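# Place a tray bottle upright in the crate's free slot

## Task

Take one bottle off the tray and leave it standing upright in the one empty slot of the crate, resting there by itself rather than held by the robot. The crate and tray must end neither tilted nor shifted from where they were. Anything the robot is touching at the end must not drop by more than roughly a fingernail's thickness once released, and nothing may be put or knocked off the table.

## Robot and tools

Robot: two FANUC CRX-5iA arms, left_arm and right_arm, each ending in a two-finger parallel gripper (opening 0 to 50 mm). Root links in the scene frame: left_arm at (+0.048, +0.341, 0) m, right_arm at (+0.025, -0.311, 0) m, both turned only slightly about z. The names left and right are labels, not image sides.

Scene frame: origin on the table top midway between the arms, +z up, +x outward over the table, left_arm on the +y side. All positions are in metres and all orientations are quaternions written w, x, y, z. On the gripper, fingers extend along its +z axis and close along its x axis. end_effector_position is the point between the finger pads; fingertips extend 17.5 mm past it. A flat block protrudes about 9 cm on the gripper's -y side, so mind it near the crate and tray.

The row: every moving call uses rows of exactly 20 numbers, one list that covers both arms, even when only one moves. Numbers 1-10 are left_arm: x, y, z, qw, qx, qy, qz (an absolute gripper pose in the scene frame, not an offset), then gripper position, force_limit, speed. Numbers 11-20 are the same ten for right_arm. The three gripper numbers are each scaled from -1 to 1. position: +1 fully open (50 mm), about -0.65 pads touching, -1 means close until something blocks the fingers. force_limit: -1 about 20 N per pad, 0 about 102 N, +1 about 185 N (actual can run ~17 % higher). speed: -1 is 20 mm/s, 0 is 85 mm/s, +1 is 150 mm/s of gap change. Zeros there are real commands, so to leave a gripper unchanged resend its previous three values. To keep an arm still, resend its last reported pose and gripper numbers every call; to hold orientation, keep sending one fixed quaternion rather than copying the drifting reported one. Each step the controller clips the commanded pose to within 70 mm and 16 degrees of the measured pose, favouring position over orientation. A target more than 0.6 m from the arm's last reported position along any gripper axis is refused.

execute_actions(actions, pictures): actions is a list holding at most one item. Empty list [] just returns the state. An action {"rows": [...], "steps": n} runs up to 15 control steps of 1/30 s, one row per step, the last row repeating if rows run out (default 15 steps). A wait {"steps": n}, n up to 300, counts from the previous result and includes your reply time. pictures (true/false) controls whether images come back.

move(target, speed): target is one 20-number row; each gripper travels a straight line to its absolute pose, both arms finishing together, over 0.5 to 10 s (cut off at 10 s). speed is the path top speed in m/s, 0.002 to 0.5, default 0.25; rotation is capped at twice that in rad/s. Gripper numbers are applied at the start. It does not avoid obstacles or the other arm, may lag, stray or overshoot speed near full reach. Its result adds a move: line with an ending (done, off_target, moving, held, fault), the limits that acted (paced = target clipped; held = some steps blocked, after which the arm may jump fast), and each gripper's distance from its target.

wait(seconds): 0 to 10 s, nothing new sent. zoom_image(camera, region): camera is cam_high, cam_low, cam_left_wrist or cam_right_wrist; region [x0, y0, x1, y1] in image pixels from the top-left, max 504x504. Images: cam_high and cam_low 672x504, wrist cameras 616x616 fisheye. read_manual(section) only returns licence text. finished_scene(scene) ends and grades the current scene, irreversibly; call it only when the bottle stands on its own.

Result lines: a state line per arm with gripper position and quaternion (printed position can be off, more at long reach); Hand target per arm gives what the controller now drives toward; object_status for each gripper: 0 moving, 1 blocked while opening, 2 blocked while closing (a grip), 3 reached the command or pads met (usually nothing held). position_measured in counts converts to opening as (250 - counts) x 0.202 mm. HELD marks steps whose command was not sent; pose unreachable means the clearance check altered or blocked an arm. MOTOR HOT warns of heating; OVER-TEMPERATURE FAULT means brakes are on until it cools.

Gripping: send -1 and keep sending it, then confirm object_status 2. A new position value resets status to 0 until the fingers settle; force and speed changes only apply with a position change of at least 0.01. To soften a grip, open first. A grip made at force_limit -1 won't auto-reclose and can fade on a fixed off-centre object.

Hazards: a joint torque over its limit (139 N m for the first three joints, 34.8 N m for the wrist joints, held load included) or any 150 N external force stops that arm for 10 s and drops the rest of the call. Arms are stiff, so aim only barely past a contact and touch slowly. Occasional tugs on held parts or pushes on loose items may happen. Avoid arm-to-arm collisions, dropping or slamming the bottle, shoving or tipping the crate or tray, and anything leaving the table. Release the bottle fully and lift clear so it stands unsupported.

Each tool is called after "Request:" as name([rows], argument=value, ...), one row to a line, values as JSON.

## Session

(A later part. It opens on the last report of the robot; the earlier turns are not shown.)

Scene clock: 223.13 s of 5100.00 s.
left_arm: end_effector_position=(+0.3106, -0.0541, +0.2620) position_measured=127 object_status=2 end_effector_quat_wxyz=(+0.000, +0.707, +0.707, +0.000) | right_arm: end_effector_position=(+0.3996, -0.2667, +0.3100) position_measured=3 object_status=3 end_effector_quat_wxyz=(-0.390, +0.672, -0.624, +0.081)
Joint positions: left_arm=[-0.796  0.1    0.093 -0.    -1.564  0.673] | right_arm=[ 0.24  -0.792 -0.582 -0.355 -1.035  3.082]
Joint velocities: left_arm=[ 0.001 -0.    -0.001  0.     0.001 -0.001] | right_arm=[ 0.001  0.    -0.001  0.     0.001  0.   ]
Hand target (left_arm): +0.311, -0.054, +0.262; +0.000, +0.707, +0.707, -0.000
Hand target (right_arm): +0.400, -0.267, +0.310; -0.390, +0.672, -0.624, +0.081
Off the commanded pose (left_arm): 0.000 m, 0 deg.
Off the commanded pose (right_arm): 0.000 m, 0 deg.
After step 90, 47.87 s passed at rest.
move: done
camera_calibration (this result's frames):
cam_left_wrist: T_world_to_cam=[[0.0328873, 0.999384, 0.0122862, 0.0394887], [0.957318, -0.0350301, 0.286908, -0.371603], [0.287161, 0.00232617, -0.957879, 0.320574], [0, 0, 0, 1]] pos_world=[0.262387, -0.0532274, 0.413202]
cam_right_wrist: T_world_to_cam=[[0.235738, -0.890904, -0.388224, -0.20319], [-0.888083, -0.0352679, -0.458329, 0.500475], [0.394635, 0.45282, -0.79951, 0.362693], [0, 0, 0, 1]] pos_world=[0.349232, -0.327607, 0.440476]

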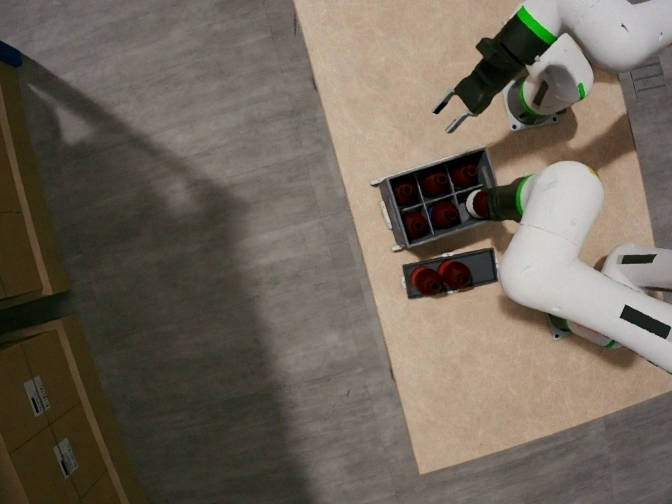

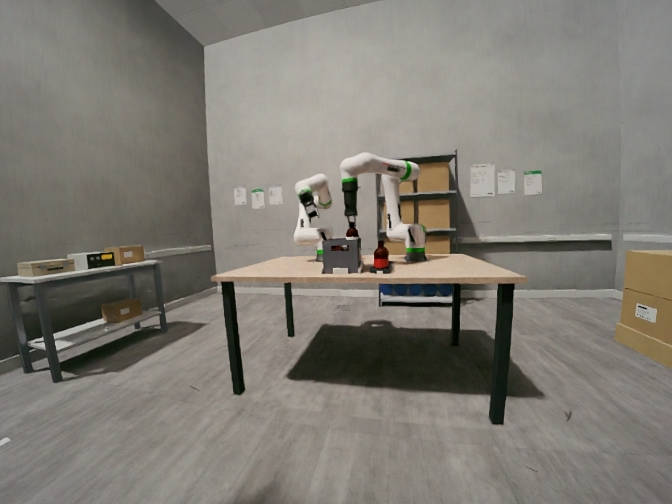

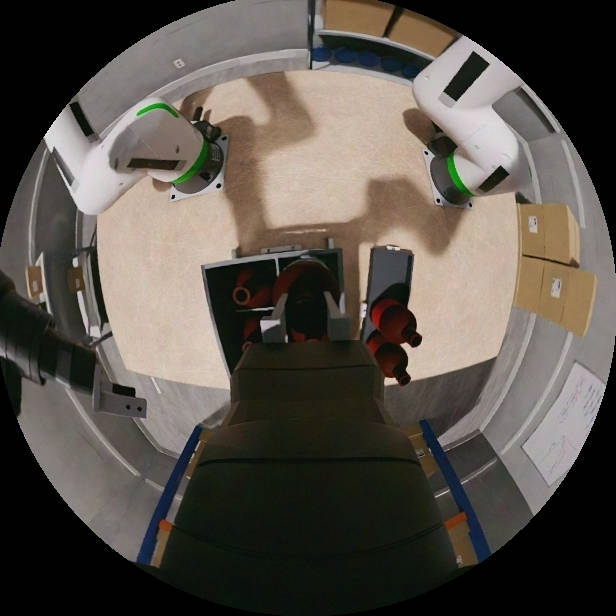

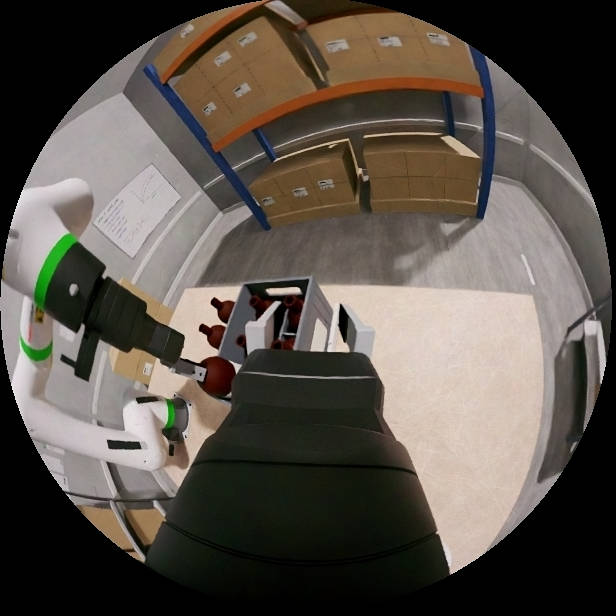

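Request:
move(target=[0.3125, -0.054, 0.163, 0, 0.7071, 0.7071, 0, -1, -0.2, -0.6, 0.3996, -0.2667, 0.31, -0.390, 0.672, -0.624, 0.081, 1, 0, 0], speed=0.1)

Request:
zoom_image(camera="cam_left_wrist", region=[160, 230, 380, 360])

Request:
zoom_image(camera="cam_low", region=[315, 210, 395, 280])

Scene clock: 238.57 s of 5100.00 s.
left_arm: end_effector_position=(+0.3127, -0.0541, +0.1631) position_measured=127 object_status=2 end_effector_quat_wxyz=(+0.000, +0.707, +0.707, +0.000) | right_arm: end_effector_position=(+0.3996, -0.2667, +0.3100) position_measured=3 object_status=3 end_effector_quat_wxyz=(-0.390, +0.672, -0.624, +0.081)
Joint positions: left_arm=[-0.794  0.132 -0.103 -0.    -1.335  0.67 ] | right_arm=[ 0.24  -0.792 -0.582 -0.355 -1.035  3.082]
Joint velocities: left_arm=[ 0.     0.001 -0.001  0.     0.    -0.001] | right_arm=[-0.     0.    -0.     0.001  0.001 -0.   ]
Hand target (left_arm): +0.313, -0.054, +0.163; -0.000, +0.707, +0.707, +0.000
Hand target (right_arm): +0.400, -0.267, +0.310; -0.390, +0.672, -0.624, +0.081
Off the commanded pose (left_arm): 0.000 m, 0 deg.
Off the commanded pose (right_arm): 0.000 m, 0 deg.
After step 90, 11.10 s passed at rest.
move: done
camera_calibration (this result's frames):
cam_left_wrist: T_world_to_cam=[[0.0328543, 0.999384, 0.0123152, 0.0406736], [0.957317, -0.0350069, 0.286911, -0.345159], [0.287166, 0.00236329, -0.957878, 0.225168], [0, 0, 0, 1]] pos_world=[0.264429, -0.0532636, 0.314213]
cam_right_wrist: T_world_to_cam=[[0.235737, -0.890904, -0.388224, -0.20319], [-0.888083, -0.0352676, -0.458329, 0.500476], [0.394635, 0.45282, -0.79951, 0.362693], [0, 0, 0, 1]] pos_world=[0.349231, -0.327607, 0.440476]

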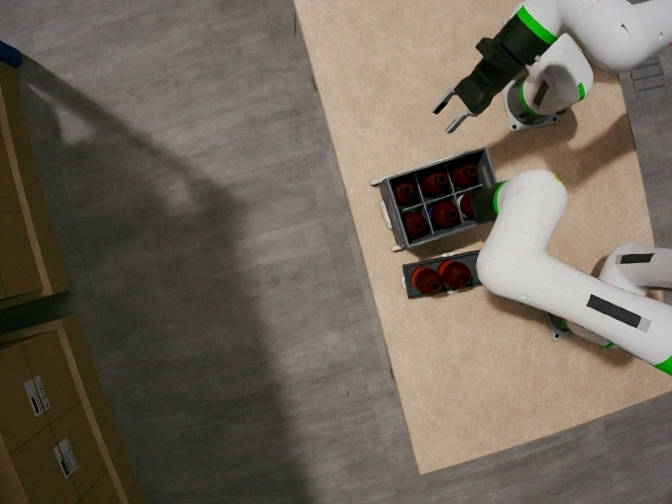

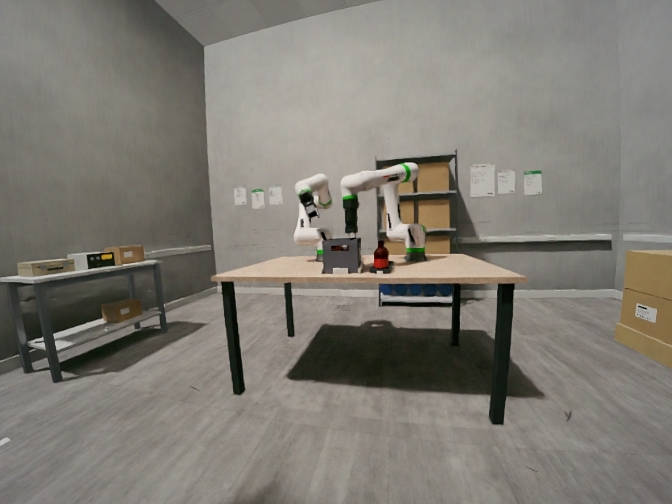

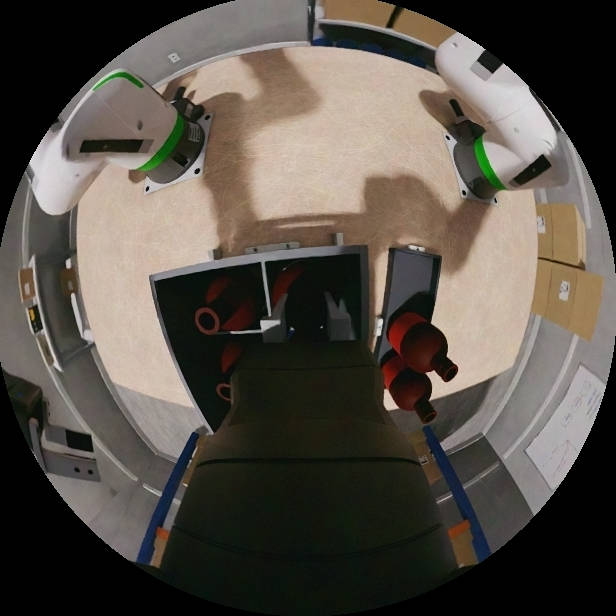

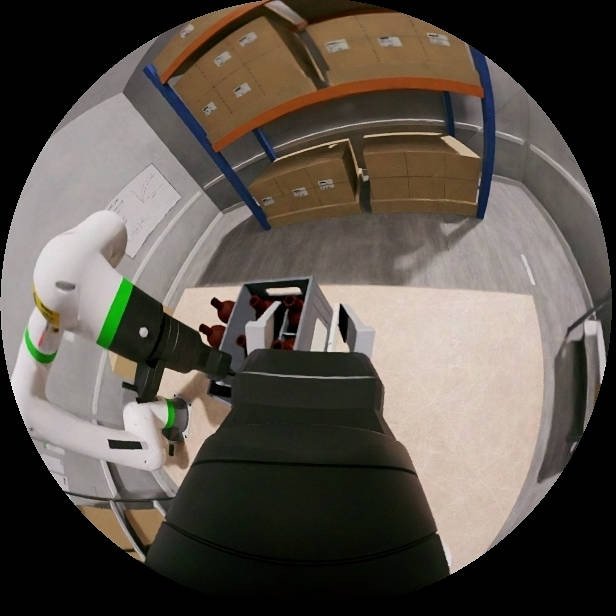

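Region (160, 230, 380, 360) of cam_left_wrist's 616x616 image, scaled by 2.291, with more detail than that image has; it fills the top 298 rows of this view, and the rest is white.

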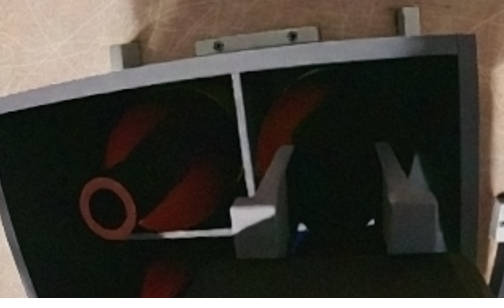

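Region (315, 210, 395, 280) of cam_low's 672x504 image, scaled by 6.300, with more detail than that image has; it fills the top 441 rows of this view, and the rest is white.

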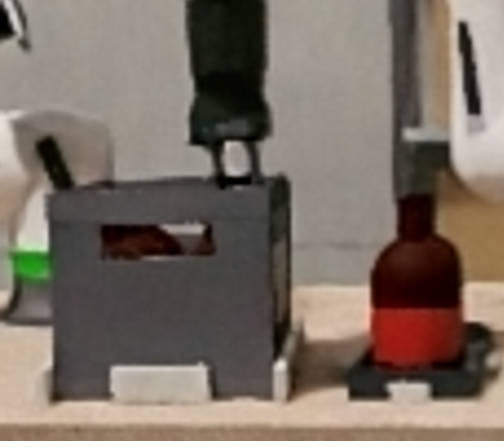

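Request:
execute_actions([
  {"rows": [[0.3125,-0.054,0.1622,0,0.7071,0.7071,0,-1,-0.2,-0.6,0.3996,-0.2667,0.31,-0.390,0.672,-0.624,0.081,1,0,0],[0.3125,-0.054,0.1614,0,0.7071,0.7071,0,-1,-0.2,-0.6,0.3996,-0.2667,0.31,-0.390,0.672,-0.624,0.081,1,0,0],[0.3125,-0.054,0.1606,0,0.7071,0.7071,0,-1,-0.2,-0.6,0.3996,-0.2667,0.31,-0.390,0.672,-0.624,0.081,1,0,0],[0.3125,-0.054,0.1598,0,0.7071,0.7071,0,-1,-0.2,-0.6,0.3996,-0.2667,0.31,-0.390,0.672,-0.624,0.081,1,0,0],[0.3125,-0.054,0.159,0,0.7071,0.7071,0,-1,-0.2,-0.6,0.3996,-0.2667,0.31,-0.390,0.672,-0.624,0.081,1,0,0],[0.3125,-0.054,0.1583,0,0.7071,0.7071,0,-1,-0.2,-0.6,0.3996,-0.2667,0.31,-0.390,0.672,-0.624,0.081,1,0,0],[0.3125,-0.054,0.1576,0,0.7071,0.7071,0,-1,-0.2,-0.6,0.3996,-0.2667,0.31,-0.390,0.672,-0.624,0.081,1,0,0],[0.3125,-0.054,0.157,0,0.7071,0.7071,0,-1,-0.2,-0.6,0.3996,-0.2667,0.31,-0.390,0.672,-0.624,0.081,1,0,0],[0.3125,-0.054,0.1564,0,0.7071,0.7071,0,-1,-0.2,-0.6,0.3996,-0.2667,0.31,-0.390,0.672,-0.624,0.081,1,0,0],[0.3125,-0.054,0.1559,0,0.7071,0.7071,0,-1,-0.2,-0.6,0.3996,-0.2667,0.31,-0.390,0.672,-0.624,0.081,1,0,0],[0.3125,-0.054,0.1555,0,0.7071,0.7071,0,-1,-0.2,-0.6,0.3996,-0.2667,0.31,-0.390,0.672,-0.624,0.081,1,0,0]], "steps": 15},
], pictures=false)

Scene clock: 265.37 s of 5100.00 s.
left_arm: end_effector_position=(+0.3125, -0.0540, +0.1556) position_measured=127 object_status=2 end_effector_quat_wxyz=(+0.000, +0.707, +0.707, -0.000) | right_arm: end_effector_position=(+0.3996, -0.2667, +0.3100) position_measured=3 object_status=3 end_effector_quat_wxyz=(-0.390, +0.672, -0.624, +0.081)
Joint positions: left_arm=[-0.794  0.136 -0.117  0.    -1.318  0.67 ] | right_arm=[ 0.24  -0.792 -0.582 -0.355 -1.035  3.082]
Joint velocities: left_arm=[-0.    -0.    -0.003  0.     0.004 -0.   ] | right_arm=[-0.     0.    -0.    -0.001  0.001 -0.   ]
Hand target (left_arm): +0.313, -0.054, +0.156; -0.000, +0.707, +0.707, +0.000
Hand target (right_arm): +0.400, -0.267, +0.310; -0.390, +0.672, -0.624, +0.081
Off the commanded pose (left_arm): 0.000 m, 0 deg.
Off the commanded pose (right_arm): 0.000 m, 0 deg.
Steps of this call (steps 1 to 90: nothing new was sent; then 23.30 s passed at rest; steps 91 to 105: all 15 steps of this action). Readings (end_effector_position | what the end effector reports):
91: left_arm (+0.3127, -0.0541, +0.1629) | right_arm (+0.3996, -0.2667, +0.3100) | left_arm position_measured=127 object_status=2 | right_arm position_measured=3 object_status=3
92: left_arm (+0.3126, -0.0541, +0.1626) | right_arm (+0.3996, -0.2667, +0.3100) | left_arm position_measured=127 object_status=2 | right_arm position_measured=3 object_status=3
94: left_arm (+0.3125, -0.0540, +0.1613) | right_arm (+0.3996, -0.2667, +0.3100) | left_arm position_measured=127 object_status=2 | right_arm position_measured=3 object_status=3
98: left_arm (+0.3125, -0.0540, +0.1584) | right_arm (+0.3996, -0.2667, +0.3100) | left_arm position_measured=127 object_status=2 | right_arm position_measured=3 object_status=3
105: the state above

Request:
execute_actions([
  {"rows": [[0.3125,-0.054,0.1551,0,0.7071,0.7071,0,-1,-0.2,-0.6,0.3996,-0.2667,0.31,-0.390,0.672,-0.624,0.081,1,0,0],[0.3125,-0.054,0.1547,0,0.7071,0.7071,0,-1,-0.2,-0.6,0.3996,-0.2667,0.31,-0.390,0.672,-0.624,0.081,1,0,0],[0.3125,-0.054,0.1543,0,0.7071,0.7071,0,-1,-0.2,-0.6,0.3996,-0.2667,0.31,-0.390,0.672,-0.624,0.081,1,0,0],[0.3125,-0.054,0.1539,0,0.7071,0.7071,0,-1,-0.2,-0.6,0.3996,-0.2667,0.31,-0.390,0.672,-0.624,0.081,1,0,0],[0.3125,-0.054,0.1535,0,0.7071,0.7071,0,-1,-0.2,-0.6,0.3996,-0.2667,0.31,-0.390,0.672,-0.624,0.081,1,0,0]], "steps": 10},
], pictures=false)

Scene clock: 273.63 s of 5100.00 s.
left_arm: end_effector_position=(+0.3125, -0.0540, +0.1535) position_measured=127 object_status=2 end_effector_quat_wxyz=(+0.000, +0.707, +0.707, +0.000) | right_arm: end_effector_position=(+0.3996, -0.2667, +0.3100) position_measured=3 object_status=3 end_effector_quat_wxyz=(-0.390, +0.672, -0.624, +0.081)
Joint positions: left_arm=[-0.794  0.138 -0.12  -0.    -1.313  0.67 ] | right_arm=[ 0.24  -0.792 -0.582 -0.355 -1.035  3.082]
Joint velocities: left_arm=[-0.001  0.001 -0.002 -0.     0.002  0.   ] | right_arm=[-0.001 -0.     0.001  0.001  0.001  0.   ]
Hand target (left_arm): +0.313, -0.054, +0.154; -0.000, +0.707, +0.707, +0.000
Hand target (right_arm): +0.400, -0.267, +0.310; -0.390, +0.672, -0.624, +0.081
Off the commanded pose (left_arm): 0.000 m, 0 deg.
Off the commanded pose (right_arm): 0.000 m, 0 deg.
Steps of this call (steps 1 to 90: nothing new was sent; then 4.93 s passed at rest; steps 91 to 100: all 10 steps of this action). Readings (end_effector_position | what the end effector reports):
91: left_arm (+0.3125, -0.0540, +0.1555) | right_arm (+0.3996, -0.2667, +0.3100) | left_arm position_measured=127 object_status=2 | right_arm position_measured=3 object_status=3
92: left_arm (+0.3125, -0.0540, +0.1553) | right_arm (+0.3996, -0.2667, +0.3100) | left_arm position_measured=127 object_status=2 | right_arm position_measured=3 object_status=3
94: left_arm (+0.3125, -0.0540, +0.1546) | right_arm (+0.3996, -0.2667, +0.3100) | left_arm position_measured=127 object_status=2 | right_arm position_measured=3 object_status=3
98: left_arm (+0.3125, -0.0540, +0.1536) | right_arm (+0.3996, -0.2667, +0.3100) | left_arm position_measured=127 object_status=2 | right_arm position_measured=3 object_status=3
100: the state above

Request:
execute_actions([
  {"rows": [[0.3125,-0.054,0.1531,0,0.7071,0.7071,0,-1,-0.2,-0.6,0.3996,-0.2667,0.31,-0.390,0.672,-0.624,0.081,1,0,0],[0.3125,-0.054,0.1527,0,0.7071,0.7071,0,-1,-0.2,-0.6,0.3996,-0.2667,0.31,-0.390,0.672,-0.624,0.081,1,0,0],[0.3125,-0.054,0.1523,0,0.7071,0.7071,0,-1,-0.2,-0.6,0.3996,-0.2667,0.31,-0.390,0.672,-0.624,0.081,1,0,0],[0.3125,-0.054,0.152,0,0.7071,0.7071,0,-1,-0.2,-0.6,0.3996,-0.2667,0.31,-0.390,0.672,-0.624,0.081,1,0,0],[0.3125,-0.054,0.152,0,0.7071,0.7071,0,-1,-0.2,-0.6,0.3996,-0.2667,0.31,-0.390,0.672,-0.624,0.081,1,0,0],[0.3125,-0.054,0.152,0,0.7071,0.7071,0,-1,-0.2,-0.6,0.3996,-0.2667,0.31,-0.390,0.672,-0.624,0.081,1,0,0],[0.3125,-0.054,0.152,0,0.7071,0.7071,0,-1,-0.2,-0.6,0.3996,-0.2667,0.31,-0.390,0.672,-0.624,0.081,1,0,0],[0.3125,-0.054,0.152,0,0.7071,0.7071,0,-1,-0.2,-0.6,0.3996,-0.2667,0.31,-0.390,0.672,-0.624,0.081,1,0,0],[0.3125,-0.054,0.152,0,0.7071,0.7071,0,0.6,-0.2,0,0.3996,-0.2667,0.31,-0.390,0.672,-0.624,0.081,1,0,0]], "steps": 15},
])

Request:
move(target=[0.3125, -0.054, 0.22, 0, 0.7071, 0.7071, 0, 0.6, -0.2, 0, 0.3996, -0.2667, 0.31, -0.390, 0.672, -0.624, 0.081, 1, 0, 0], speed=0.2)

Scene clock: 286.97 s of 5100.00 s.
left_arm: end_effector_position=(+0.3125, -0.0540, +0.1520) position_measured=63 object_status=0 end_effector_quat_wxyz=(+0.000, +0.707, +0.707, -0.000) | right_arm: end_effector_position=(+0.3996, -0.2667, +0.3100) position_measured=3 object_status=3 end_effector_quat_wxyz=(-0.390, +0.672, -0.624, +0.081)
Joint positions: left_arm=[-0.794  0.139 -0.123  0.    -1.31   0.67 ] | right_arm=[ 0.24  -0.792 -0.582 -0.355 -1.035  3.082]
Joint velocities: left_arm=[ 0.     0.    -0.     0.    -0.    -0.001] | right_arm=[ 0.001 -0.     0.    -0.001  0.    -0.   ]
Hand target (left_arm): +0.313, -0.054, +0.152; -0.000, +0.707, +0.707, +0.000
Hand target (right_arm): +0.400, -0.267, +0.310; -0.390, +0.672, -0.624, +0.081
Off the commanded pose (left_arm): 0.000 m, 0 deg.
Off the commanded pose (right_arm): 0.000 m, 0 deg.
Steps of this call (steps 1 to 90: nothing new was sent; then 9.83 s passed at rest; steps 91 to 105: all 15 steps of this action). Readings (end_effector_position | what the end effector reports):
91: left_arm (+0.3125, -0.0540, +0.1535) | right_arm (+0.3996, -0.2667, +0.3100) | left_arm position_measured=127 object_status=2 | right_arm position_measured=3 object_status=3
92: left_arm (+0.3125, -0.0540, +0.1533) | right_arm (+0.3996, -0.2667, +0.3100) | left_arm position_measured=127 object_status=2 | right_arm position_measured=3 object_status=3
94: left_arm (+0.3125, -0.0540, +0.1526) | right_arm (+0.3996, -0.2667, +0.3100) | left_arm position_measured=127 object_status=2 | right_arm position_measured=3 object_status=3
98: left_arm (+0.3125, -0.0540, +0.1521) | right_arm (+0.3996, -0.2667, +0.3100) | left_arm position_measured=127 object_status=2 | right_arm position_measured=3 object_status=3
105: the state above
camera_calibration (this result's frames):
cam_left_wrist: T_world_to_cam=[[0.0330064, 0.99938, 0.0122931, 0.0406505], [0.957321, -0.0351462, 0.286881, -0.341833], [0.287135, 0.0022996, -0.957887, 0.214643], [0, 0, 0, 1]] pos_world=[0.26427, -0.053133, 0.30317]
cam_right_wrist: T_world_to_cam=[[0.23574, -0.890904, -0.388223, -0.203189], [-0.88808, -0.0352674, -0.458334, 0.500479], [0.39464, 0.452821, -0.799508, 0.362693], [0, 0, 0, 1]] pos_world=[0.349232, -0.327607, 0.44048]

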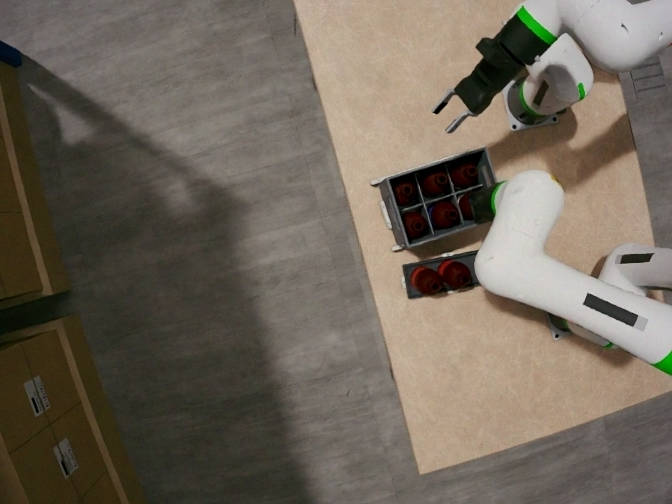

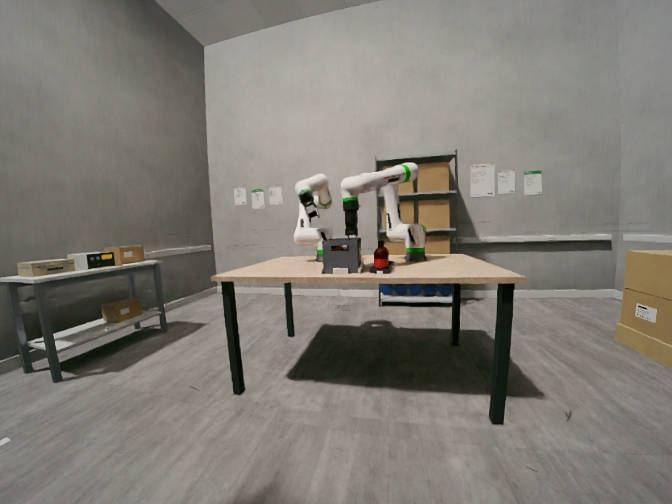

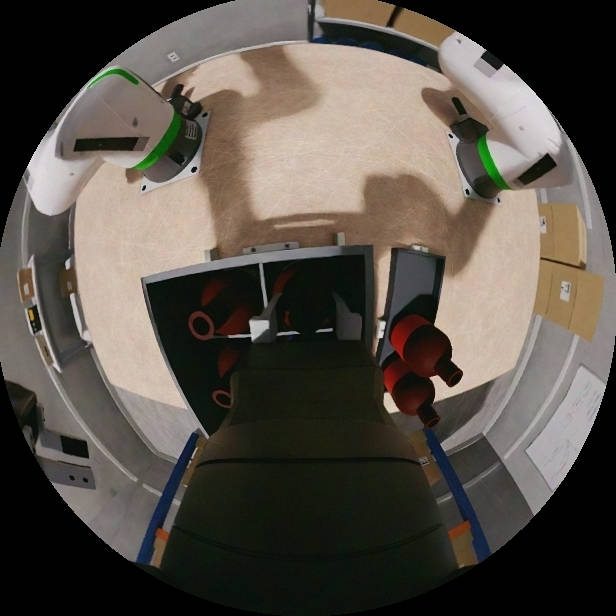

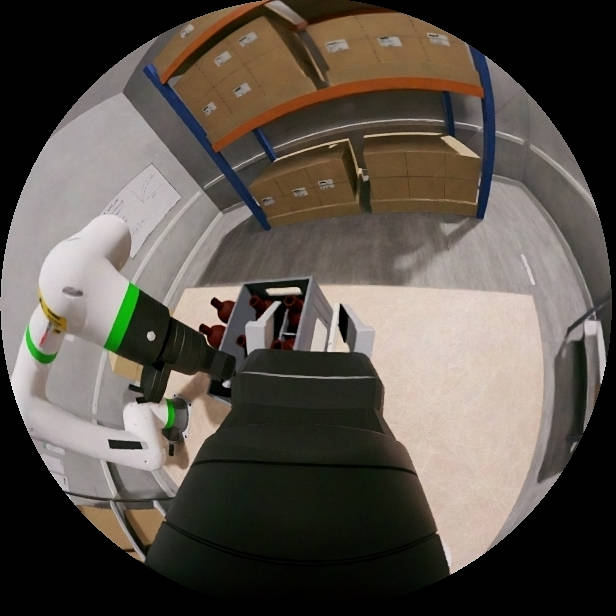

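Scene clock: 288.00 s of 5100.00 s.
left_arm: end_effector_position=(+0.3124, -0.0539, +0.2200) position_measured=63 object_status=3 end_effector_quat_wxyz=(+0.000, +0.707, +0.707, -0.000) | right_arm: end_effector_position=(+0.3996, -0.2667, +0.3100) position_measured=3 object_status=3 end_effector_quat_wxyz=(-0.390, +0.672, -0.624, +0.081)
Joint positions: left_arm=[-0.794  0.108  0.004  0.    -1.467  0.67 ] | right_arm=[ 0.24  -0.792 -0.582 -0.355 -1.035  3.082]
Joint velocities: left_arm=[-0.001  0.001  0.002 -0.    -0.001  0.   ] | right_arm=[ 0.001  0.001  0.    -0.001 -0.     0.   ]
Hand target (left_arm): +0.312, -0.054, +0.220; +0.000, +0.707, +0.707, -0.000
Hand target (right_arm): +0.400, -0.267, +0.310; -0.390, +0.672, -0.624, +0.081
Off the commanded pose (left_arm): 0.000 m, 0 deg.
Off the commanded pose (right_arm): 0.000 m, 0 deg.
move: done
camera_calibration (this result's frames):
cam_left_wrist: T_world_to_cam=[[0.0331422, 0.999376, 0.0121866, 0.0396584], [0.957284, -0.035246, 0.286992, -0.361285], [0.287242, 0.00215445, -0.957856, 0.279773], [0, 0, 0, 1]] pos_world=[0.264176, -0.0529703, 0.371185]
cam_right_wrist: T_world_to_cam=[[0.235739, -0.890904, -0.388224, -0.203189], [-0.88808, -0.035267, -0.458334, 0.500479], [0.39464, 0.452821, -0.799508, 0.362693], [0, 0, 0, 1]] pos_world=[0.349232, -0.327607, 0.44048]

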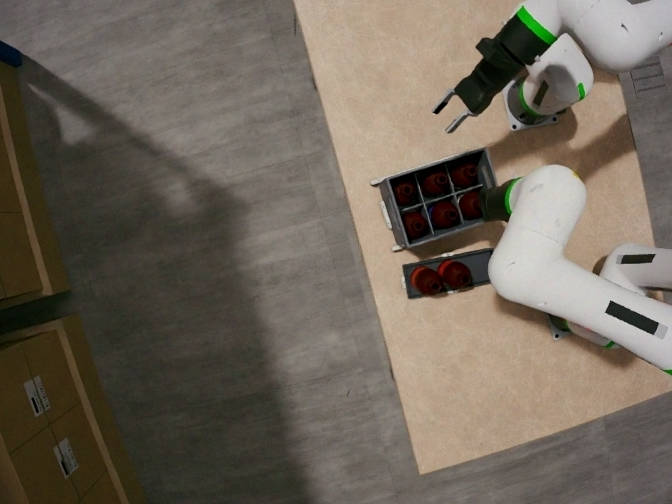

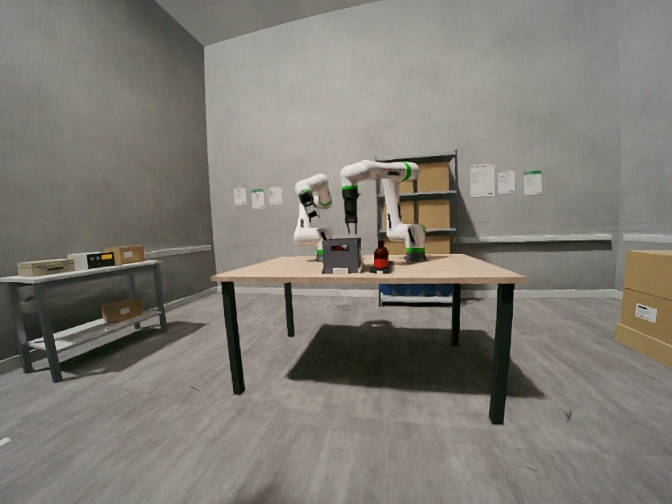

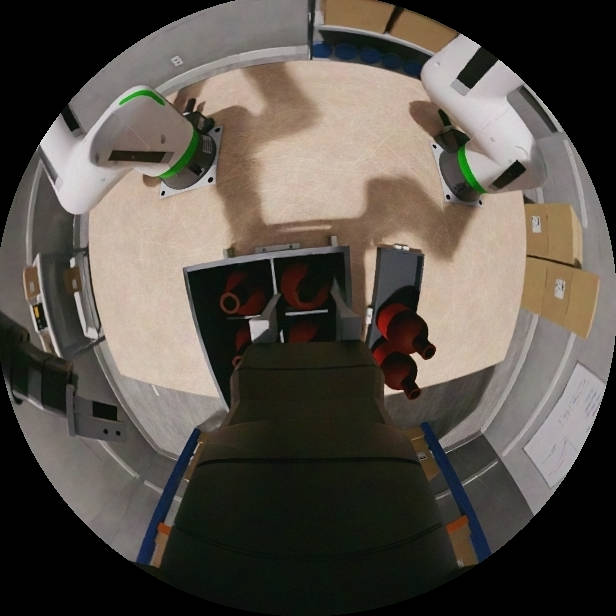

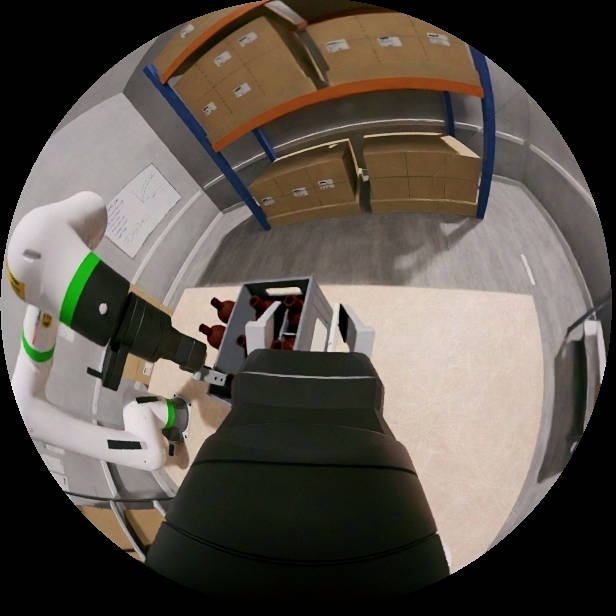

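The bottle is standing in the slot and the gripper is clear.

Request:
finished_scene(scene=1)

The scene is finished: the task was done.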